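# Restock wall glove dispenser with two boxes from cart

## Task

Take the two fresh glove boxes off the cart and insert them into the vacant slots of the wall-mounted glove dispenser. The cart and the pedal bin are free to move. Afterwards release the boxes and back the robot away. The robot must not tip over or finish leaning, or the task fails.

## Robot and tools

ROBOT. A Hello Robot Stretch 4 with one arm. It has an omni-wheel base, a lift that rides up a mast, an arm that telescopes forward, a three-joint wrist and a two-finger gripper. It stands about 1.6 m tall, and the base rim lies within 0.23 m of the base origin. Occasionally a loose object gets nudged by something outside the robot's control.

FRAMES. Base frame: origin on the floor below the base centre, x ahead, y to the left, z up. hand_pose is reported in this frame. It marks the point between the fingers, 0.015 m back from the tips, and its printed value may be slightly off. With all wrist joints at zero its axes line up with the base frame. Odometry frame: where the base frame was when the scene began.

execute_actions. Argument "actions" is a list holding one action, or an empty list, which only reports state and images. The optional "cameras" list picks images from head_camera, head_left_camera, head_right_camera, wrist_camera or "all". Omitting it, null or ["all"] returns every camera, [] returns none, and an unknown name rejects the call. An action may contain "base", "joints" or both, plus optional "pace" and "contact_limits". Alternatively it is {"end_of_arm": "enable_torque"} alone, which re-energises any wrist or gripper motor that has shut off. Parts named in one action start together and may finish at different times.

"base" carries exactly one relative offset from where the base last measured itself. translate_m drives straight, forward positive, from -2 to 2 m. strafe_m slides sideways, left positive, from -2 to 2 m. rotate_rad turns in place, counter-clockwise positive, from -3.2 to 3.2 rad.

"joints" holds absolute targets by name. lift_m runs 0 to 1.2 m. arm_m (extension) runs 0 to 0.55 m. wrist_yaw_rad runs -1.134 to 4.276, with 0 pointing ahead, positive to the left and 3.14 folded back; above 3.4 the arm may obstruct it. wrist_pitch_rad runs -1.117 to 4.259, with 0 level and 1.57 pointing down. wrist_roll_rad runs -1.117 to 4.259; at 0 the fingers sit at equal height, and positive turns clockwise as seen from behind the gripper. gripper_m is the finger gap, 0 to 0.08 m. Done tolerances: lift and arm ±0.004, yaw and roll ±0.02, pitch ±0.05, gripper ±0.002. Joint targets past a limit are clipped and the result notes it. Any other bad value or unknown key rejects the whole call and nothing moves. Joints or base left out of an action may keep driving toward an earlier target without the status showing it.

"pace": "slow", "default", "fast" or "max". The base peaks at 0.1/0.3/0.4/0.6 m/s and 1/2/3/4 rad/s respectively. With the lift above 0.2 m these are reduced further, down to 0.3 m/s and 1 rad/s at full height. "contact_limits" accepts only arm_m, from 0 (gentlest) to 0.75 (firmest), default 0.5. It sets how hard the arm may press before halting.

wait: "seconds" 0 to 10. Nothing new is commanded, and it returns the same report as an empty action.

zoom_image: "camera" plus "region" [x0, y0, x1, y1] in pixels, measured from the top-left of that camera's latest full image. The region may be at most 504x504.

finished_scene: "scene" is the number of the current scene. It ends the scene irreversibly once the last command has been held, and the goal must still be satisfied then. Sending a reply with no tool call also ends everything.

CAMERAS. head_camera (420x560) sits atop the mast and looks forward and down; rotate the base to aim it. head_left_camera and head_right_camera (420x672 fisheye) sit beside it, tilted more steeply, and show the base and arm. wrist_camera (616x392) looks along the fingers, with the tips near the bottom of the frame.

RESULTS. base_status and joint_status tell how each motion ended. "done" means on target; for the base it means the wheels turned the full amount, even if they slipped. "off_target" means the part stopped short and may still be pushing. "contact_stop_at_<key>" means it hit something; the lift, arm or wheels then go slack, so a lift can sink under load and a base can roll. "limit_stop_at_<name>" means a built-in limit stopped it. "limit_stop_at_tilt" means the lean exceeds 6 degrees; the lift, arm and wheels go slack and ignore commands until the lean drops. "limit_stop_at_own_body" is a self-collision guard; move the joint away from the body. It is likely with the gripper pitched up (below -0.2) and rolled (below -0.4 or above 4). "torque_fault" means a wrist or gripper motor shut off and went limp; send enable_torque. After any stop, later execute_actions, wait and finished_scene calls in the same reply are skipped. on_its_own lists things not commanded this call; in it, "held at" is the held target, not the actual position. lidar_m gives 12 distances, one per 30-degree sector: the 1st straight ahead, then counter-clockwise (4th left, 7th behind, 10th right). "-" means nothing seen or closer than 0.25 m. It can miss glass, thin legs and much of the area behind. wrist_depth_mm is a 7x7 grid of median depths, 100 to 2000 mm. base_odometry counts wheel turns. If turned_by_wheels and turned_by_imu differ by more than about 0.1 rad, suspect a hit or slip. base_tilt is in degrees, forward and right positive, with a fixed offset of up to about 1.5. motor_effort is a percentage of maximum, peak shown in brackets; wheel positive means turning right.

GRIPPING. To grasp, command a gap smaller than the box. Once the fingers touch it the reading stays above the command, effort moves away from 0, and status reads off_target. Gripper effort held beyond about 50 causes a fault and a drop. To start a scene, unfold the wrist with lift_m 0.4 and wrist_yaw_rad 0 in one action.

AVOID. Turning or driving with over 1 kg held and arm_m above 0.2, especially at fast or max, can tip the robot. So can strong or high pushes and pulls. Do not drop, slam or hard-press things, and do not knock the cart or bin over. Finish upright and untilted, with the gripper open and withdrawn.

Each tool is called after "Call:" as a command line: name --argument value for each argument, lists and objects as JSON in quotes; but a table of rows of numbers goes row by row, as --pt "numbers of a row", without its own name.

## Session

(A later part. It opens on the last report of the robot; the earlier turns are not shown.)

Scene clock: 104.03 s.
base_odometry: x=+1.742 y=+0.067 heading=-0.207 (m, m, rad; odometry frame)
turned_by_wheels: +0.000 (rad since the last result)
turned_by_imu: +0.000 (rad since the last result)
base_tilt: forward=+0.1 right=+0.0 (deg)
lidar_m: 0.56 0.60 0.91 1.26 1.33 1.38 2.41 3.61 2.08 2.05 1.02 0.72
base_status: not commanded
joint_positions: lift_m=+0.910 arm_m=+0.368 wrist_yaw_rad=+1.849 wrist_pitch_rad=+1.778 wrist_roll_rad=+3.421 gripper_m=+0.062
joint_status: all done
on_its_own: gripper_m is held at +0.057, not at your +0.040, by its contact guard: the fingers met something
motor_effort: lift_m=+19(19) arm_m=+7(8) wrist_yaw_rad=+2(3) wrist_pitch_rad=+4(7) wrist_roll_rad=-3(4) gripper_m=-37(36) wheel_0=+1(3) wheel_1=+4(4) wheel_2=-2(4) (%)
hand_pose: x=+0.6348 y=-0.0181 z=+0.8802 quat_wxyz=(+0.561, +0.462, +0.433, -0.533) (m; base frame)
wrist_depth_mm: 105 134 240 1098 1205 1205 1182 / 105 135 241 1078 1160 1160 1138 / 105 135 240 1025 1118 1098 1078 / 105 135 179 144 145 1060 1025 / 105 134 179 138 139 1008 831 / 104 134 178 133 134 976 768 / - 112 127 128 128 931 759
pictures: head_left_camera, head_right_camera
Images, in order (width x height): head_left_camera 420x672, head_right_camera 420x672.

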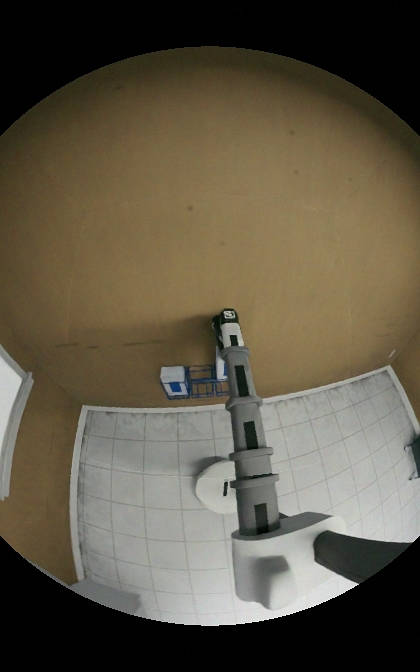

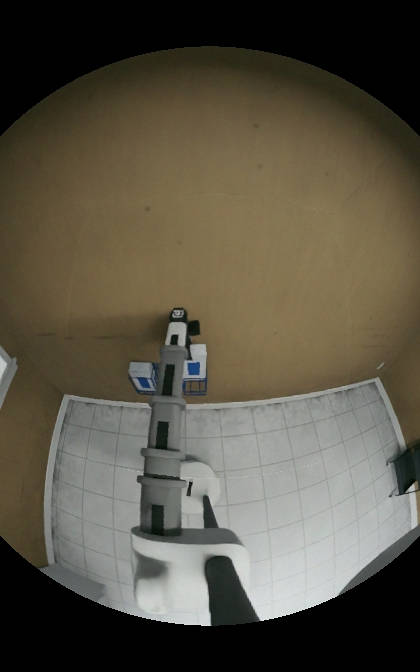

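Call:
execute_actions --actions '[{"joints":{"lift_m":0.762},"pace":"slow"}]' --cameras '["wrist_camera"]'

Call:
execute_actions --actions '[{"joints":{"gripper_m":0.072}}]' --cameras '[]'

Call:
execute_actions --actions '[{"joints":{"lift_m":0.85}}]' --cameras '[]'

Call:
execute_actions --actions '[{"base":{"translate_m":-0.59},"joints":{"arm_m":0.1},"pace":"fast"}]' --cameras '["head_camera"]'

Call:
execute_actions --actions '[{"base":{"rotate_rad":-1.56},"pace":"fast"}]' --cameras '[]'

Call:
execute_actions --actions '[{"base":{"translate_m":1.54},"joints":{"lift_m":1.06,"arm_m":0.33,"gripper_m":0.08,"wrist_yaw_rad":1.24,"wrist_roll_rad":3.14},"pace":"fast"}]' --cameras '["wrist_camera","head_right_camera"]'

Scene clock: 126.57 s.
base_odometry: x=+1.742 y=+0.067 heading=-0.207 (m, m, rad; odometry frame)
turned_by_wheels: +0.000 (rad since the last result)
turned_by_imu: +0.000 (rad since the last result)
base_tilt: forward=+0.0 right=+0.0 (deg)
lidar_m: 0.56 0.60 0.94 1.29 1.33 1.39 2.44 3.60 2.14 2.03 1.04 0.73
base_status: not commanded
joint_positions: lift_m=+0.762 arm_m=+0.368 wrist_yaw_rad=+1.849 wrist_pitch_rad=+1.779 wrist_roll_rad=+3.421 gripper_m=+0.062
joint_status: all done
on_its_own: gripper_m is held at +0.057, not at your +0.040, by its contact guard: the fingers met something
motor_effort: lift_m=+18(20) arm_m=+7(7) wrist_yaw_rad=+2(4) wrist_pitch_rad=+3(6) wrist_roll_rad=-5(4) gripper_m=-35(37) wheel_0=+1(2) wheel_1=+2(4) wheel_2=-3(6) (%)
hand_pose: x=+0.6348 y=-0.0182 z=+0.7323 quat_wxyz=(+0.561, +0.462, +0.433, -0.533) (m; base frame)
wrist_depth_mm: 105 135 241 960 1042 1025 1008 / 105 135 240 904 1008 976 946 / 105 135 240 891 960 946 946 / 105 134 179 143 145 917 866 / 104 134 179 138 139 866 842 / 104 133 177 133 134 842 683 / - 112 128 128 127 820 691
pictures: wrist_camera
Images, in order (width x height): wrist_camera 616x392.

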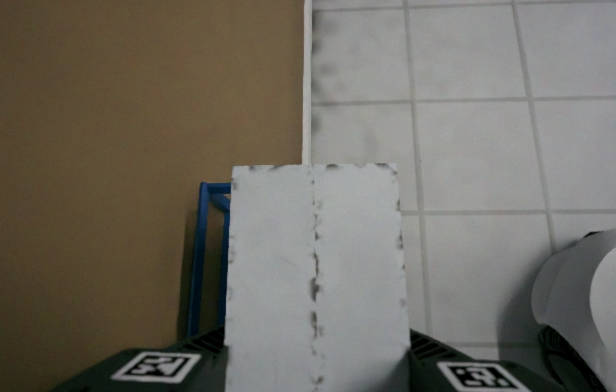

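Scene clock: 127.30 s.
base_odometry: x=+1.742 y=+0.067 heading=-0.207 (m, m, rad; odometry frame)
turned_by_wheels: +0.000 (rad since the last result)
turned_by_imu: +0.000 (rad since the last result)
base_tilt: forward=-0.2 right=+0.1 (deg)
lidar_m: 0.57 0.59 0.96 1.26 1.35 1.37 2.43 3.59 2.11 2.05 1.04 0.71
base_status: not commanded
joint_positions: lift_m=+0.762 arm_m=+0.368 wrist_yaw_rad=+1.849 wrist_pitch_rad=+1.779 wrist_roll_rad=+3.421 gripper_m=+0.072
joint_status: all done
motor_effort: lift_m=+18(19) arm_m=+7(7) wrist_yaw_rad=+2(2) wrist_pitch_rad=+3(4) wrist_roll_rad=-2(3) gripper_m=+1(37) wheel_0=+1(1) wheel_1=+2(2) wheel_2=-4(4) (%)
hand_pose: x=+0.6348 y=-0.0182 z=+0.7323 quat_wxyz=(+0.561, +0.462, +0.433, -0.533) (m; base frame)
wrist_depth_mm: 105 135 242 976 1060 1008 1025 / 105 135 241 917 1008 976 946 / 105 135 241 866 960 960 917 / 105 135 196 158 891 917 878 / 104 134 178 152 184 866 831 / 104 133 150 146 176 842 668 / - 110 135 141 141 130 668
pictures: none
No camera images: the call's "cameras" was empty. Leave "cameras" out to get every camera's image.

Scene clock: 128.67 s.
base_odometry: x=+1.742 y=+0.067 heading=-0.207 (m, m, rad; odometry frame)
turned_by_wheels: +0.000 (rad since the last result)
turned_by_imu: +0.000 (rad since the last result)
base_tilt: forward=-0.1 right=+0.0 (deg)
lidar_m: 0.56 0.61 0.96 1.28 1.34 1.39 2.45 3.57 2.11 2.05 1.01 0.72
base_status: not commanded
joint_positions: lift_m=+0.850 arm_m=+0.368 wrist_yaw_rad=+1.849 wrist_pitch_rad=+1.778 wrist_roll_rad=+3.420 gripper_m=+0.072
joint_status: all done
motor_effort: lift_m=+25(25) arm_m=+6(7) wrist_yaw_rad=+2(2) wrist_pitch_rad=+4(4) wrist_roll_rad=-2(3) gripper_m=+2(1) wheel_0=+1(1) wheel_1=+2(2) wheel_2=-4(4) (%)
hand_pose: x=+0.6348 y=-0.0181 z=+0.8198 quat_wxyz=(+0.561, +0.462, +0.433, -0.533) (m; base frame)
wrist_depth_mm: 105 135 240 1042 1138 1118 1098 / 105 135 241 1025 1118 1078 1060 / 105 135 242 991 1042 1025 1025 / 105 135 240 707 1008 991 960 / 104 134 240 239 960 960 798 / 104 134 214 229 931 931 707 / - 110 136 222 220 129 691
pictures: none
No camera images: the call's "cameras" was empty. Leave "cameras" out to get every camera's image.

Scene clock: 131.60 s.
base_odometry: x=+1.165 y=+0.189 heading=-0.208 (m, m, rad; odometry frame)
turned_by_wheels: +0.000 (rad since the last result)
turned_by_imu: +0.000 (rad since the last result)
base_tilt: forward=+0.0 right=+0.0 (deg)
lidar_m: 1.17 1.20 1.32 1.28 0.92 0.93 3.05 3.11 2.56 2.00 1.88 1.35
base_status: done
joint_positions: lift_m=+0.850 arm_m=+0.101 wrist_yaw_rad=+1.850 wrist_pitch_rad=+1.779 wrist_roll_rad=+3.420 gripper_m=+0.072
joint_status: all done
motor_effort: lift_m=+22(25) arm_m=-6(9) wrist_yaw_rad=+0(3) wrist_pitch_rad=+2(5) wrist_roll_rad=-2(2) gripper_m=+0(2) wheel_0=-2(8) wheel_1=-3(10) wheel_2=+0(10) (%)
hand_pose: x=+0.3681 y=-0.0182 z=+0.8200 quat_wxyz=(+0.562, +0.462, +0.433, -0.533) (m; base frame)
wrist_depth_mm: 1160 1229 1205 1182 1182 1118 1078 / 1182 1205 1138 1118 1098 1078 1060 / 1138 1118 1118 1098 1025 1025 1025 / 1098 1078 1060 1042 1008 991 991 / 1042 1042 991 976 976 741 741 / 991 976 976 960 931 715 715 / 976 110 135 917 891 130 676
pictures: head_camera
Images, in order (width x height): head_camera 420x560.

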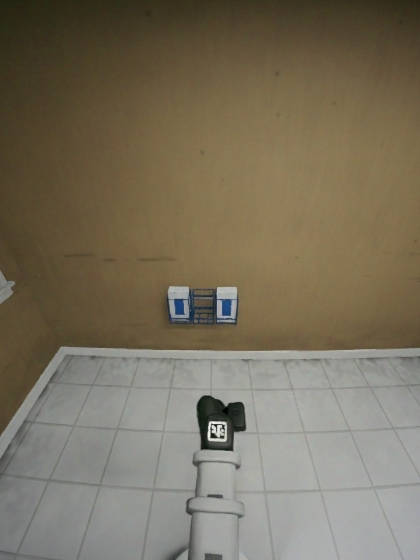

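Scene clock: 133.63 s.
base_odometry: x=+1.165 y=+0.189 heading=-1.767 (m, m, rad; odometry frame)
turned_by_wheels: -1.559 (rad since the last result)
turned_by_imu: -1.528 (rad since the last result)
base_tilt: forward=+0.1 right=+0.0 (deg)
lidar_m: 2.02 1.84 1.34 1.16 1.24 1.33 1.28 0.89 0.92 2.44 3.10 2.55
base_status: done
joint_positions: lift_m=+0.850 arm_m=+0.101 wrist_yaw_rad=+1.850 wrist_pitch_rad=+1.779 wrist_roll_rad=+3.420 gripper_m=+0.072
joint_status: not commanded
motor_effort: lift_m=+21(22) arm_m=-6(6) wrist_yaw_rad=+0(2) wrist_pitch_rad=+2(3) wrist_roll_rad=-1(2) gripper_m=+2(1) wheel_0=+1(10) wheel_1=+3(13) wheel_2=+3(9) (%)
hand_pose: x=+0.3682 y=-0.0182 z=+0.8200 quat_wxyz=(+0.562, +0.461, +0.433, -0.533) (m; base frame)
wrist_depth_mm: 1281 1229 1229 1182 1160 1118 1118 / 1182 1160 1138 1118 1098 1078 1060 / 1118 1118 1098 1098 1060 1042 1042 / 1098 1078 1060 1042 1008 1008 960 / 1025 1025 1008 991 976 750 732 / 1008 991 991 946 946 715 707 / 976 110 136 917 878 129 699
pictures: none
No camera images: the call's "cameras" was empty. Leave "cameras" out to get every camera's image.

Scene clock: 138.97 s.
base_odometry: x=+0.865 y=-1.322 heading=-1.767 (m, m, rad; odometry frame)
turned_by_wheels: +0.000 (rad since the last result)
turned_by_imu: +0.000 (rad since the last result)
base_tilt: forward=+0.1 right=+0.1 (deg)
lidar_m: 0.48 0.52 1.28 1.29 1.35 1.82 2.39 2.30 3.10 2.98 1.33 0.51
base_status: done
joint_positions: lift_m=+1.060 arm_m=+0.329 wrist_yaw_rad=+1.240 wrist_pitch_rad=+1.779 wrist_roll_rad=+3.140 gripper_m=+0.080
joint_status: all done
motor_effort: lift_m=+22(24) arm_m=+6(8) wrist_yaw_rad=-2(9) wrist_pitch_rad=+2(2) wrist_roll_rad=-2(7) gripper_m=+1(5) wheel_0=+0(7) wheel_1=+2(11) wheel_2=+2(11) (%)
hand_pose: x=+0.5682 y=-0.0700 z=+1.0300 quat_wxyz=(+0.452, +0.512, +0.366, -0.632) (m; base frame)
wrist_depth_mm: 768 1397 1464 1430 1464 1430 1430 / 691 1255 1366 1336 1397 1366 1336 / 640 1078 1336 1281 1308 1308 1308 / 591 946 1255 1281 1281 1255 1281 / 539 778 488 517 1205 976 991 / 504 508 281 496 1160 946 931 / 477 109 150 477 484 128 1098
pictures: head_right_camera, wrist_camera
Images, in order (width x height): head_right_camera 420x672, wrist_camera 616x392.

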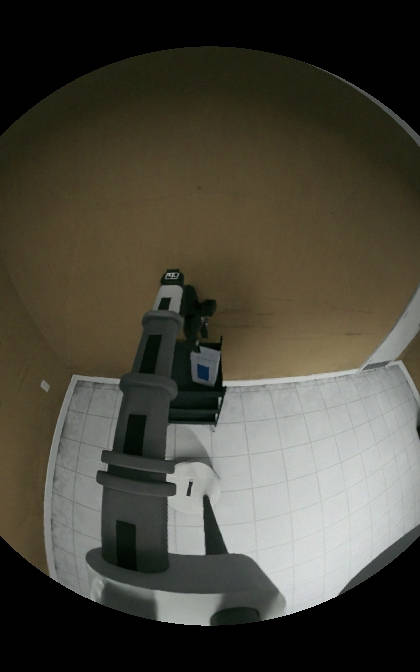

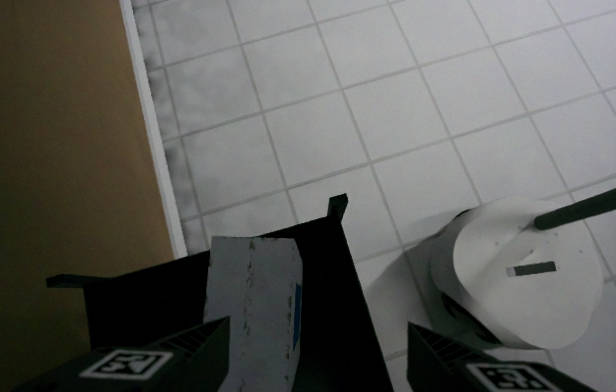

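Call:
execute_actions --actions '[{"base":{"strafe_m":-0.006},"joints":{"lift_m":0.975,"arm_m":0.381}}]' --cameras '["wrist_camera"]'

Scene clock: 146.17 s.
base_odometry: x=+0.859 y=-1.321 heading=-1.767 (m, m, rad; odometry frame)
turned_by_wheels: +0.000 (rad since the last result)
turned_by_imu: +0.000 (rad since the last result)
base_tilt: forward=+0.1 right=+0.0 (deg)
lidar_m: 0.49 0.51 1.31 1.31 1.35 1.86 2.53 2.29 3.08 3.00 1.36 0.51
base_status: done
joint_positions: lift_m=+0.975 arm_m=+0.380 wrist_yaw_rad=+1.240 wrist_pitch_rad=+1.779 wrist_roll_rad=+3.140 gripper_m=+0.080
joint_status: all done
motor_effort: lift_m=+18(20) arm_m=+6(6) wrist_yaw_rad=-2(2) wrist_pitch_rad=+2(2) wrist_roll_rad=-3(2) gripper_m=+3(2) wheel_0=+0(7) wheel_1=-1(7) wheel_2=+0(1) (%)
hand_pose: x=+0.6192 y=-0.0700 z=+0.9453 quat_wxyz=(+0.452, +0.512, +0.366, -0.632) (m; base frame)
wrist_depth_mm: 668 1255 1336 1336 1366 1281 1366 / 597 1078 1281 1255 1255 1281 1229 / 544 931 1229 1205 1205 1229 1229 / 512 820 1160 1160 1160 1138 931 / 439 627 442 204 433 891 878 / 439 424 427 196 394 976 854 / 413 109 151 189 187 128 1008
pictures: wrist_camera
Images, in order (width x height): wrist_camera 616x392.

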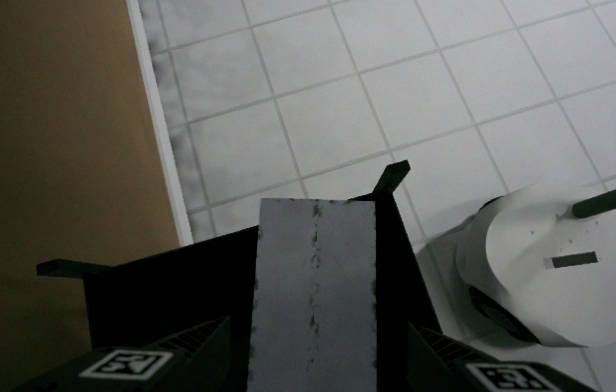

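Call:
execute_actions --actions '[{"joints":{"wrist_roll_rad":3.18,"arm_m":0.385}}]' --cameras '[]'

Call:
execute_actions --actions '[{"joints":{"lift_m":0.91}}]' --cameras '["wrist_camera"]'

Call:
execute_actions --actions '[{"joints":{"gripper_m":0.04}}]' --cameras '[]'

Call:
execute_actions --actions '[{"joints":{"lift_m":1.1}}]' --cameras '["wrist_camera"]'

Call:
execute_actions --actions '[{"base":{"translate_m":-1.685},"joints":{"arm_m":0.15}}]' --cameras '[]'

Call:
execute_actions --actions '[{"base":{"rotate_rad":1.56},"joints":{"wrist_yaw_rad":1.85,"wrist_roll_rad":3.42,"lift_m":0.99}}]' --cameras '[]'

Call:
execute_actions --actions '[{"base":{"translate_m":0.59},"joints":{"arm_m":0.3}}]'

Call:
zoom_image --camera "head_right_camera" --region '[150,330,250,420]'

Scene clock: 158.37 s.
base_odometry: x=+0.859 y=-1.321 heading=-1.767 (m, m, rad; odometry frame)
turned_by_wheels: +0.000 (rad since the last result)
turned_by_imu: +0.000 (rad since the last result)
base_tilt: forward=+0.1 right=+0.1 (deg)
lidar_m: 0.47 0.51 1.29 1.29 1.35 1.83 2.55 2.30 3.07 2.99 1.34 0.49
base_status: not commanded
joint_positions: lift_m=+0.975 arm_m=+0.384 wrist_yaw_rad=+1.240 wrist_pitch_rad=+1.779 wrist_roll_rad=+3.180 gripper_m=+0.080
joint_status: all done
motor_effort: lift_m=+18(18) arm_m=+7(6) wrist_yaw_rad=+0(1) wrist_pitch_rad=+2(2) wrist_roll_rad=-1(1) gripper_m=+2(2) wheel_0=+0(0) wheel_1=-1(1) wheel_2=+0(0) (%)
hand_pose: x=+0.6232 y=-0.0700 z=+0.9453 quat_wxyz=(+0.442, +0.521, +0.354, -0.639) (m; base frame)
wrist_depth_mm: 699 1308 1366 1336 1308 1366 1281 / 615 1118 1281 1255 1255 1255 1255 / 559 960 1205 1255 1205 1182 1205 / 517 831 1160 1182 1118 1160 917 / 459 661 442 204 427 931 891 / 424 427 430 196 397 1060 842 / 407 109 151 189 186 128 1025
pictures: none
No camera images: the call's "cameras" was empty. Leave "cameras" out to get every camera's image.

Scene clock: 159.57 s.
base_odometry: x=+0.859 y=-1.321 heading=-1.767 (m, m, rad; odometry frame)
turned_by_wheels: +0.000 (rad since the last result)
turned_by_imu: +0.000 (rad since the last result)
base_tilt: forward=+0.1 right=+0.0 (deg)
lidar_m: 0.47 0.54 1.26 1.31 1.36 1.82 2.54 2.30 3.08 2.97 1.31 0.48
base_status: not commanded
joint_positions: lift_m=+0.910 arm_m=+0.384 wrist_yaw_rad=+1.240 wrist_pitch_rad=+1.779 wrist_roll_rad=+3.180 gripper_m=+0.080
joint_status: all done
motor_effort: lift_m=+18(18) arm_m=+7(7) wrist_yaw_rad=-1(2) wrist_pitch_rad=+2(2) wrist_roll_rad=-1(0) gripper_m=+3(3) wheel_0=+0(0) wheel_1=-1(1) wheel_2=+0(0) (%)
hand_pose: x=+0.6232 y=-0.0700 z=+0.8803 quat_wxyz=(+0.442, +0.521, +0.354, -0.639) (m; base frame)
wrist_depth_mm: 699 1229 1255 1255 1229 1229 1229 / 615 1118 1182 1229 1182 1182 1160 / 564 946 1160 1138 1138 1138 1118 / 512 842 1098 144 146 1078 842 / 455 377 375 138 139 891 809 / 357 366 362 133 134 917 798 / 375 109 130 128 128 128 991
pictures: wrist_camera
Images, in order (width x height): wrist_camera 616x392.

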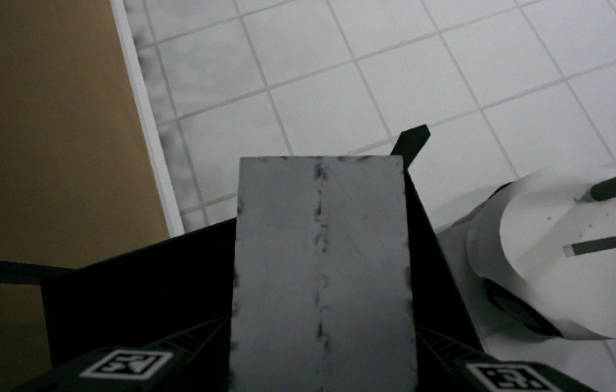

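Scene clock: 160.53 s.
base_odometry: x=+0.859 y=-1.321 heading=-1.767 (m, m, rad; odometry frame)
turned_by_wheels: +0.000 (rad since the last result)
turned_by_imu: +0.000 (rad since the last result)
base_tilt: forward=+0.0 right=+0.0 (deg)
lidar_m: 0.48 0.54 1.29 1.29 1.35 1.85 2.57 2.27 3.10 3.00 1.33 0.52
base_status: not commanded
joint_positions: lift_m=+0.910 arm_m=+0.384 wrist_yaw_rad=+1.240 wrist_pitch_rad=+1.779 wrist_roll_rad=+3.180 gripper_m=+0.060
joint_status: gripper_m off_target (ended at +0.060, target +0.040)
on_its_own: gripper_m is held at +0.056, not at your +0.040, by its contact guard: the fingers met something
motor_effort: lift_m=+18(18) arm_m=+7(7) wrist_yaw_rad=-1(2) wrist_pitch_rad=+2(2) wrist_roll_rad=-1(1) gripper_m=-30(28) wheel_0=+0(0) wheel_1=-1(1) wheel_2=+0(0) (%)
hand_pose: x=+0.6232 y=-0.0700 z=+0.8803 quat_wxyz=(+0.442, +0.521, +0.354, -0.639) (m; base frame)
wrist_depth_mm: 707 1255 1229 1255 1229 1229 1229 / 615 1098 1182 1182 1182 1182 1160 / 559 946 1160 1160 1160 1138 1118 / 525 820 1118 144 146 1098 842 / 459 377 332 138 140 917 820 / 357 368 359 133 134 891 778 / 368 342 128 128 127 307 946
pictures: none
No camera images: the call's "cameras" was empty. Leave "cameras" out to get every camera's image.

Scene clock: 162.40 s.
base_odometry: x=+0.859 y=-1.321 heading=-1.767 (m, m, rad; odometry frame)
turned_by_wheels: +0.000 (rad since the last result)
turned_by_imu: +0.000 (rad since the last result)
base_tilt: forward=-0.1 right=+0.0 (deg)
lidar_m: 0.48 0.52 1.28 1.28 1.35 1.84 2.53 2.29 3.11 2.99 1.35 0.51
base_status: not commanded
joint_positions: lift_m=+1.100 arm_m=+0.384 wrist_yaw_rad=+1.240 wrist_pitch_rad=+1.778 wrist_roll_rad=+3.180 gripper_m=+0.060
joint_status: all done
on_its_own: gripper_m is held at +0.056, not at your +0.040, by its contact guard: the fingers met something
motor_effort: lift_m=+25(28) arm_m=+7(6) wrist_yaw_rad=-1(2) wrist_pitch_rad=+6(7) wrist_roll_rad=+0(0) gripper_m=-27(30) wheel_0=+0(0) wheel_1=-1(1) wheel_2=+0(0) (%)
hand_pose: x=+0.6233 y=-0.0697 z=+1.0697 quat_wxyz=(+0.441, +0.521, +0.354, -0.639) (m; base frame)
wrist_depth_mm: 707 1366 1499 1499 1499 1430 1464 / 615 1118 1430 1464 1430 1430 1336 / 559 960 1336 1366 1366 1336 1336 / 512 831 1308 146 148 1308 1025 / 477 732 535 140 142 1025 1008 / 436 554 535 134 135 1098 976 / 415 480 128 129 127 1160 1160
pictures: wrist_camera
Images, in order (width x height): wrist_camera 616x392.

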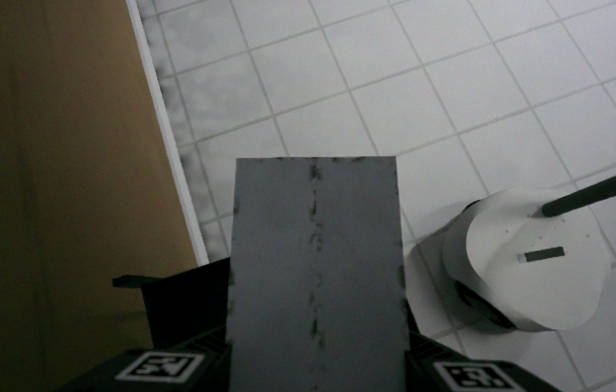

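Scene clock: 169.50 s.
base_odometry: x=+1.188 y=+0.332 heading=-1.767 (m, m, rad; odometry frame)
turned_by_wheels: +0.000 (rad since the last result)
turned_by_imu: +0.000 (rad since the last result)
base_tilt: forward=+0.1 right=+0.3 (deg)
lidar_m: 0.34 1.87 1.32 1.15 1.32 1.18 1.14 0.86 0.76 1.95 3.11 0.33
base_status: done
joint_positions: lift_m=+1.100 arm_m=+0.151 wrist_yaw_rad=+1.240 wrist_pitch_rad=+1.778 wrist_roll_rad=+3.180 gripper_m=+0.060
joint_status: all done
on_its_own: gripper_m is held at +0.056, not at your +0.040, by its contact guard: the fingers met something
motor_effort: lift_m=+25(25) arm_m=-6(7) wrist_yaw_rad=-1(2) wrist_pitch_rad=+6(6) wrist_roll_rad=-2(1) gripper_m=-28(28) wheel_0=-3(6) wheel_1=-4(8) wheel_2=+1(8) (%)
hand_pose: x=+0.3905 y=-0.0697 z=+1.0697 quat_wxyz=(+0.441, +0.521, +0.354, -0.639) (m; base frame)
wrist_depth_mm: 1537 1537 1499 1537 1430 1464 1205 / 1464 1397 1397 1397 1430 1430 1366 / 1366 1336 1366 1366 1397 1336 1336 / 1308 1308 1336 146 148 1281 1281 / 1255 1281 1229 139 142 1008 1205 / 1205 1205 1160 134 135 976 1205 / 1205 1182 128 128 127 960 1118
pictures: none
No camera images: the call's "cameras" was empty. Leave "cameras" out to get every camera's image.

Scene clock: 171.97 s.
base_odometry: x=+1.188 y=+0.332 heading=-0.208 (m, m, rad; odometry frame)
turned_by_wheels: +1.559 (rad since the last result)
turned_by_imu: +1.527 (rad since the last result)
base_tilt: forward=+0.0 right=+0.1 (deg)
lidar_m: 0.37 1.32 1.19 1.13 0.89 0.79 1.89 3.11 2.72 2.17 1.91 1.34
base_status: done
joint_positions: lift_m=+0.990 arm_m=+0.151 wrist_yaw_rad=+1.850 wrist_pitch_rad=+1.778 wrist_roll_rad=+3.420 gripper_m=+0.060
joint_status: all done
on_its_own: gripper_m is held at +0.056, not at your +0.040, by its contact guard: the fingers met something
motor_effort: lift_m=+20(24) arm_m=-6(6) wrist_yaw_rad=+0(7) wrist_pitch_rad=+6(6) wrist_roll_rad=+0(4) gripper_m=-28(28) wheel_0=-3(8) wheel_1=-4(10) wheel_2=-2(7) (%)
hand_pose: x=+0.4181 y=-0.0179 z=+0.9601 quat_wxyz=(+0.561, +0.462, +0.434, -0.533) (m; base frame)
wrist_depth_mm: 1118 1430 1366 1336 1336 1308 1255 / 1160 1366 1366 1308 1281 1255 1229 / 1138 1281 1255 1205 1229 1205 1160 / 1118 1229 1182 146 148 1138 1118 / 1098 1182 1138 140 142 891 1060 / 1098 1138 1118 134 135 842 842 / 1118 1098 128 129 127 820 809
pictures: none
No camera images: the call's "cameras" was empty. Leave "cameras" out to get every camera's image.

Scene clock: 175.43 s.
base_odometry: x=+1.766 y=+0.210 heading=-0.208 (m, m, rad; odometry frame)
turned_by_wheels: +0.000 (rad since the last result)
turned_by_imu: +0.000 (rad since the last result)
base_tilt: forward=-0.1 right=-0.1 (deg)
lidar_m: 0.50 0.60 0.93 1.13 1.16 1.32 1.83 3.71 2.26 2.18 1.03 0.61
base_status: done
joint_positions: lift_m=+0.990 arm_m=+0.299 wrist_yaw_rad=+1.850 wrist_pitch_rad=+1.778 wrist_roll_rad=+3.420 gripper_m=+0.060
joint_status: all done
on_its_own: gripper_m is held at +0.056, not at your +0.040, by its contact guard: the fingers met something
motor_effort: lift_m=+21(21) arm_m=+6(8) wrist_yaw_rad=+0(0) wrist_pitch_rad=+6(6) wrist_roll_rad=+0(0) gripper_m=-29(28) wheel_0=+2(7) wheel_1=+3(8) wheel_2=+1(13) (%)
hand_pose: x=+0.5659 y=-0.0179 z=+0.9601 quat_wxyz=(+0.561, +0.462, +0.434, -0.533) (m; base frame)
wrist_depth_mm: 182 263 469 1336 1308 1308 1281 / 182 265 469 1255 1281 1229 1205 / 182 263 418 1205 1205 1182 1160 / 182 263 384 147 148 1138 1098 / 182 263 349 140 141 1098 866 / 181 263 349 134 135 878 831 / 180 219 128 129 127 831 798
pictures: head_camera, head_left_camera, head_right_camera, wrist_camera
Images, in order (width x height): head_camera 420x560, head_left_camera 420x672, head_right_camera 420x672, wrist_camera 616x392.

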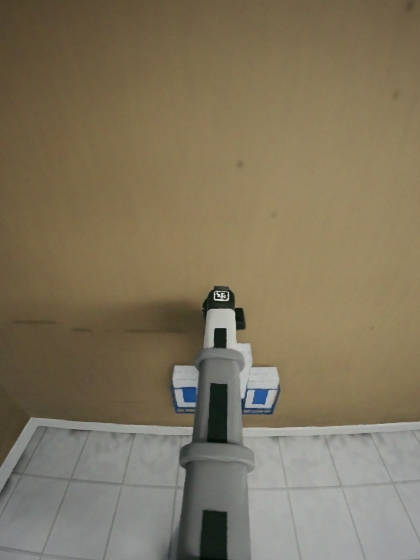

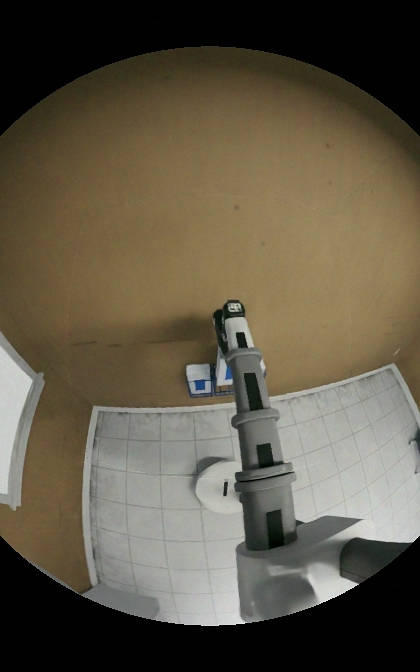

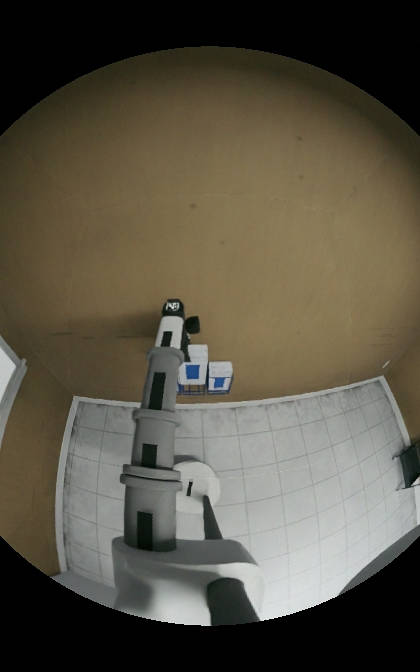

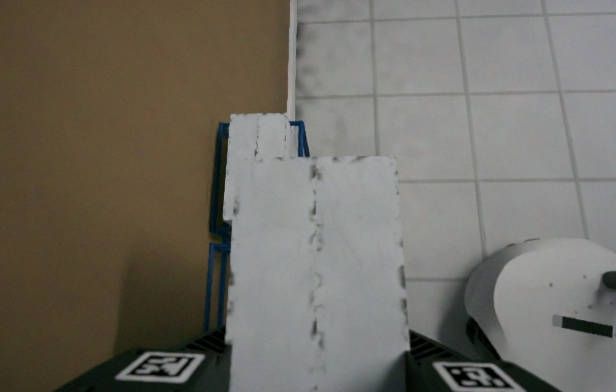

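Region (150, 330, 250, 420) of head_right_camera's 420x672 image, scaled by 5.040, with more detail than that image has; it fills the top 454 rows of this view, and the rest is white.

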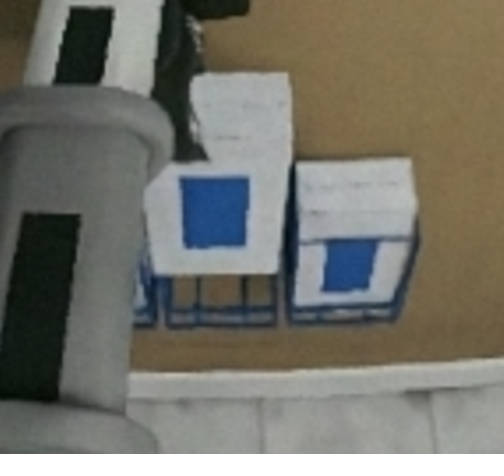

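Call:
execute_actions --actions '[{"base":{"strafe_m":0.007},"joints":{"arm_m":0.369,"lift_m":0.97},"pace":"slow","contact_limits":{"arm_m":0.15}}]' --cameras '["head_right_camera","head_left_camera"]'

Call:
zoom_image --camera "head_right_camera" --region '[150,330,250,420]'

Call:
zoom_image --camera "head_left_camera" --region '[160,330,260,420]'

Scene clock: 190.27 s.
base_odometry: x=+1.767 y=+0.217 heading=-0.208 (m, m, rad; odometry frame)
turned_by_wheels: +0.000 (rad since the last result)
turned_by_imu: +0.000 (rad since the last result)
base_tilt: forward=+0.1 right=+0.0 (deg)
lidar_m: 0.58 0.61 0.96 1.11 1.15 1.31 1.85 3.72 2.26 2.19 0.99 0.62
base_status: done
joint_positions: lift_m=+0.970 arm_m=+0.368 wrist_yaw_rad=+1.850 wrist_pitch_rad=+1.778 wrist_roll_rad=+3.420 gripper_m=+0.060
joint_status: all done
on_its_own: gripper_m is held at +0.056, not at your +0.040, by its contact guard: the fingers met something
motor_effort: lift_m=+20(20) arm_m=+7(7) wrist_yaw_rad=+1(1) wrist_pitch_rad=+6(6) wrist_roll_rad=-1(0) gripper_m=-28(29) wheel_0=-4(6) wheel_1=+5(6) wheel_2=+0(1) (%)
contact_limits: arm_m 0.15
hand_pose: x=+0.6348 y=-0.0179 z=+0.9401 quat_wxyz=(+0.561, +0.462, +0.434, -0.533) (m; base frame)
wrist_depth_mm: 107 138 246 1118 1281 1255 1229 / 107 138 245 732 1205 1229 1205 / 107 138 244 389 1182 1160 1138 / 107 137 200 147 148 1138 1098 / 107 137 182 140 141 1098 878 / 106 136 181 134 135 1042 820 / - 114 128 129 127 891 809
pictures: head_left_camera, head_right_camera
Images, in order (width x height): head_left_camera 420x672, head_right_camera 420x672.

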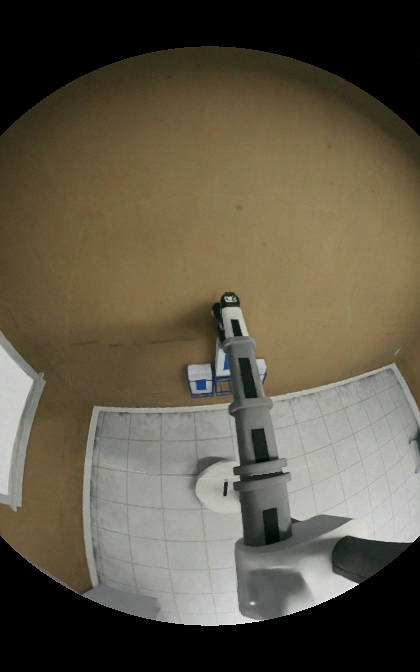

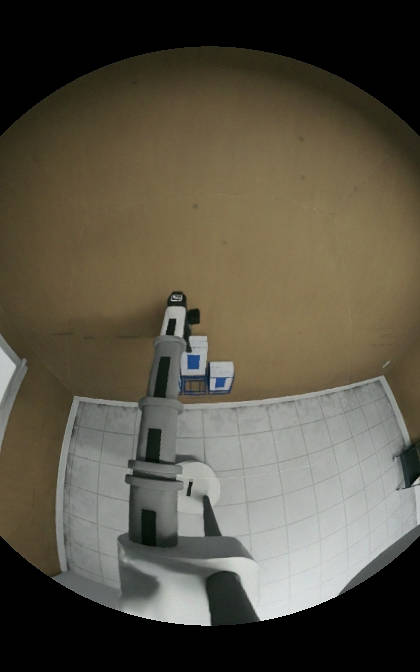

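Region (150, 330, 250, 420) of head_right_camera's 420x672 image, scaled by 5.040, with more detail than that image has; it fills the top 454 rows of this view, and the rest is white.

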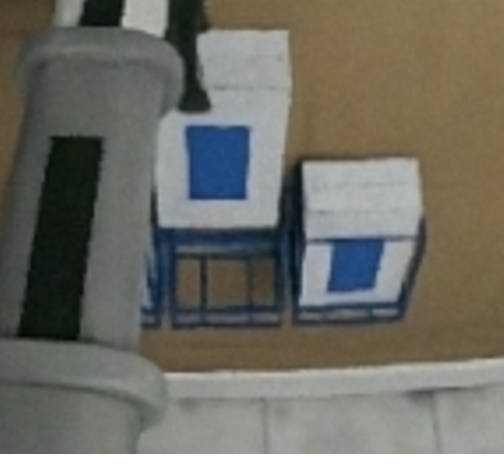

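Region (160, 330, 260, 420) of head_left_camera's 420x672 image, scaled by 5.040, with more detail than that image has; it fills the top 454 rows of this view, and the rest is white.

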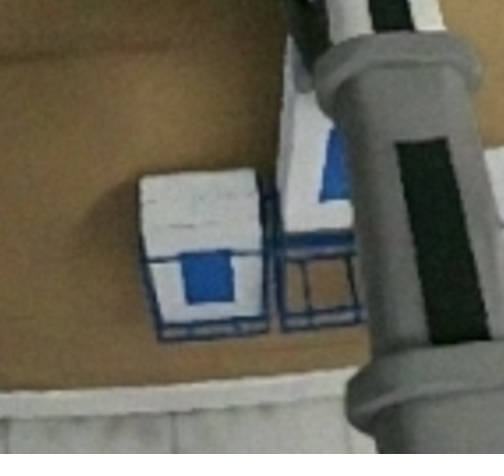

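Call:
execute_actions --actions '[{"joints":{"lift_m":0.91,"arm_m":0.372},"pace":"slow"}]' --cameras '["head_right_camera"]'

Call:
zoom_image --camera "head_right_camera" --region '[150,330,250,420]'

Scene clock: 195.93 s.
base_odometry: x=+1.767 y=+0.217 heading=-0.208 (m, m, rad; odometry frame)
turned_by_wheels: +0.000 (rad since the last result)
turned_by_imu: +0.000 (rad since the last result)
base_tilt: forward=-0.1 right=+0.0 (deg)
lidar_m: 0.56 0.61 0.97 1.12 1.16 1.32 1.80 3.71 2.24 2.17 1.02 0.61
base_status: not commanded
joint_positions: lift_m=+0.911 arm_m=+0.370 wrist_yaw_rad=+1.849 wrist_pitch_rad=+1.778 wrist_roll_rad=+3.421 gripper_m=+0.060
joint_status: all done
on_its_own: gripper_m is held at +0.056, not at your +0.040, by its contact guard: the fingers met something
motor_effort: lift_m=+14(19) arm_m=+9(12) wrist_yaw_rad=+0(2) wrist_pitch_rad=+5(6) wrist_roll_rad=-4(6) gripper_m=-29(28) wheel_0=+2(4) wheel_1=+5(6) wheel_2=-7(7) (%)
hand_pose: x=+0.6373 y=-0.0180 z=+0.8807 quat_wxyz=(+0.561, +0.462, +0.433, -0.533) (m; base frame)
wrist_depth_mm: 105 135 240 1078 1229 1182 1160 / 105 135 239 342 1160 1138 1118 / 105 135 238 329 1118 1098 1078 / 105 134 195 145 148 1060 1042 / 104 134 178 140 141 1025 820 / 104 133 177 134 135 976 778 / - 112 128 129 127 917 741
pictures: head_right_camera
Images, in order (width x height): head_right_camera 420x672.

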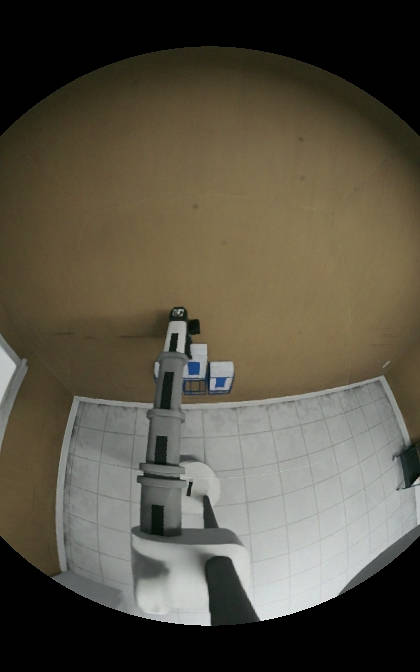

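Region (150, 330, 250, 420) of head_right_camera's 420x672 image, scaled by 5.040, with more detail than that image has; it fills the top 454 rows of this view, and the rest is white.

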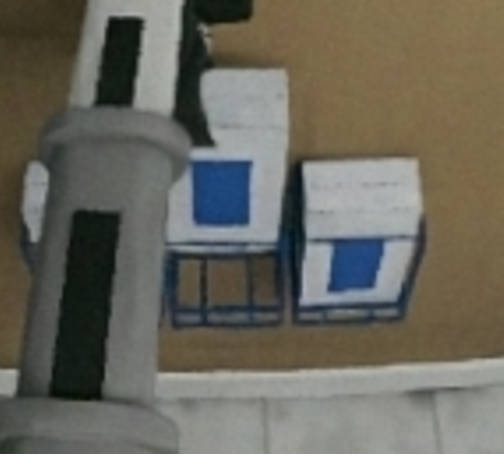

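In (lightly rubbing the wall; easing off).

Call:
execute_actions --actions '[{"joints":{"lift_m":0.755,"arm_m":0.366},"pace":"slow"}]' --cameras '["wrist_camera"]'

Call:
execute_actions --actions '[{"joints":{"gripper_m":0.072}}]' --cameras '[]'

Call:
execute_actions --actions '[{"joints":{"lift_m":0.85}}]' --cameras '[]'

Call:
execute_actions --actions '[{"base":{"translate_m":-0.45},"joints":{"arm_m":0},"pace":"fast"}]' --cameras '["head_camera"]'

Scene clock: 205.87 s.
base_odometry: x=+1.767 y=+0.217 heading=-0.207 (m, m, rad; odometry frame)
turned_by_wheels: +0.000 (rad since the last result)
turned_by_imu: +0.000 (rad since the last result)
base_tilt: forward=+0.0 right=+0.1 (deg)
lidar_m: 0.58 0.62 0.94 1.12 1.16 1.29 1.83 3.72 2.27 2.19 1.02 0.61
base_status: not commanded
joint_positions: lift_m=+0.755 arm_m=+0.367 wrist_yaw_rad=+1.850 wrist_pitch_rad=+1.778 wrist_roll_rad=+3.420 gripper_m=+0.060
joint_status: all done
on_its_own: gripper_m is held at +0.056, not at your +0.040, by its contact guard: the fingers met something
motor_effort: lift_m=+20(20) arm_m=-6(9) wrist_yaw_rad=+0(2) wrist_pitch_rad=+5(10) wrist_roll_rad=-1(5) gripper_m=-29(28) wheel_0=+0(2) wheel_1=+2(5) wheel_2=+1(6) (%)
hand_pose: x=+0.6340 y=-0.0180 z=+0.7251 quat_wxyz=(+0.561, +0.462, +0.433, -0.533) (m; base frame)
wrist_depth_mm: 105 138 185 170 1025 1025 1008 / 105 139 168 163 976 976 946 / 105 139 198 182 931 946 931 / 105 138 191 145 147 904 904 / 105 138 185 139 141 866 820 / 107 138 176 133 135 831 683 / - 115 128 129 127 809 683
pictures: wrist_camera
Images, in order (width x height): wrist_camera 616x392.

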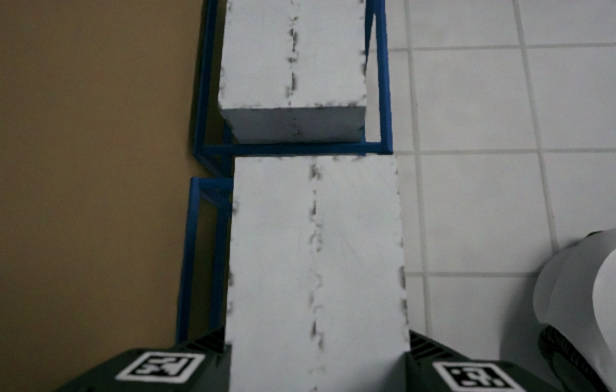

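Scene clock: 206.63 s.
base_odometry: x=+1.767 y=+0.217 heading=-0.207 (m, m, rad; odometry frame)
turned_by_wheels: +0.000 (rad since the last result)
turned_by_imu: +0.000 (rad since the last result)
base_tilt: forward=+0.1 right=+0.0 (deg)
lidar_m: 0.55 0.59 0.96 1.13 1.16 1.30 1.83 3.69 2.24 2.20 1.03 0.62
base_status: not commanded
joint_positions: lift_m=+0.755 arm_m=+0.367 wrist_yaw_rad=+1.850 wrist_pitch_rad=+1.779 wrist_roll_rad=+3.420 gripper_m=+0.072
joint_status: all done
motor_effort: lift_m=+20(20) arm_m=-6(6) wrist_yaw_rad=-1(0) wrist_pitch_rad=+2(5) wrist_roll_rad=-1(2) gripper_m=+3(33) wheel_0=+0(0) wheel_1=+2(1) wheel_2=+1(1) (%)
hand_pose: x=+0.6341 y=-0.0182 z=+0.7252 quat_wxyz=(+0.562, +0.461, +0.433, -0.533) (m; base frame)
wrist_depth_mm: 107 138 183 172 1042 1025 991 / 107 137 183 165 991 991 960 / 107 137 198 195 946 931 917 / 107 137 182 152 187 891 866 / 107 137 182 146 178 866 842 / 106 136 146 141 159 831 691 / - 110 135 135 134 129 676
pictures: none
No camera images: the call's "cameras" was empty. Leave "cameras" out to get every camera's image.

Scene clock: 208.03 s.
base_odometry: x=+1.767 y=+0.217 heading=-0.207 (m, m, rad; odometry frame)
turned_by_wheels: +0.000 (rad since the last result)
turned_by_imu: +0.000 (rad since the last result)
base_tilt: forward=+0.1 right=+0.1 (deg)
lidar_m: 0.57 0.62 0.96 1.12 1.13 1.31 1.82 3.71 2.28 2.19 1.05 0.62
base_status: not commanded
joint_positions: lift_m=+0.850 arm_m=+0.367 wrist_yaw_rad=+1.850 wrist_pitch_rad=+1.779 wrist_roll_rad=+3.420 gripper_m=+0.072
joint_status: all done
motor_effort: lift_m=+23(23) arm_m=-6(6) wrist_yaw_rad=-1(1) wrist_pitch_rad=+2(3) wrist_roll_rad=-2(2) gripper_m=+2(2) wheel_0=+1(0) wheel_1=+1(1) wheel_2=+1(1) (%)
hand_pose: x=+0.6341 y=-0.0182 z=+0.8199 quat_wxyz=(+0.562, +0.461, +0.433, -0.533) (m; base frame)
wrist_depth_mm: 107 138 244 286 1138 1098 1078 / 108 138 244 273 1098 1078 1078 / 107 138 244 262 1042 1042 1025 / 107 138 243 276 1008 991 960 / 107 137 244 240 960 946 831 / 107 137 219 232 931 931 707 / - 110 135 224 221 130 699
pictures: none
No camera images: the call's "cameras" was empty. Leave "cameras" out to get every camera's image.

Scene clock: 210.63 s.
base_odometry: x=+1.327 y=+0.310 heading=-0.208 (m, m, rad; odometry frame)
turned_by_wheels: -0.001 (rad since the last result)
turned_by_imu: -0.001 (rad since the last result)
base_tilt: forward=+0.0 right=+0.2 (deg)
lidar_m: 1.03 1.16 1.17 1.11 1.08 0.91 1.90 3.27 2.73 2.15 1.68 1.18
base_status: done
joint_positions: lift_m=+0.850 arm_m=+0.001 wrist_yaw_rad=+1.850 wrist_pitch_rad=+1.779 wrist_roll_rad=+3.420 gripper_m=+0.072
joint_status: all done
motor_effort: lift_m=+22(23) arm_m=-6(6) wrist_yaw_rad=+0(1) wrist_pitch_rad=+2(2) wrist_roll_rad=+0(1) gripper_m=+1(2) wheel_0=-2(9) wheel_1=-4(8) wheel_2=-1(13) (%)
hand_pose: x=+0.2682 y=-0.0182 z=+0.8200 quat_wxyz=(+0.562, +0.461, +0.433, -0.533) (m; base frame)
wrist_depth_mm: 1118 1229 1205 1205 1160 1118 1098 / 1118 1182 1138 1118 1098 1098 1060 / 1098 1138 1078 1078 1060 1025 1025 / 1118 1060 1060 1042 1008 976 976 / 1025 1025 1008 1008 788 741 960 / 1025 1008 976 976 732 723 798 / 991 110 135 931 715 130 866
pictures: head_camera
Images, in order (width x height): head_camera 420x560.

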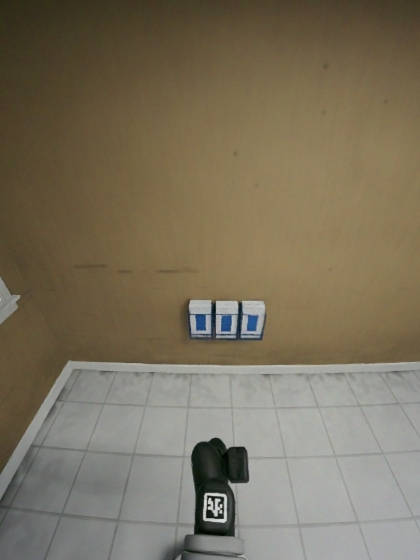

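Call:
finished_scene --scene 2

The scene is finished: the task was done.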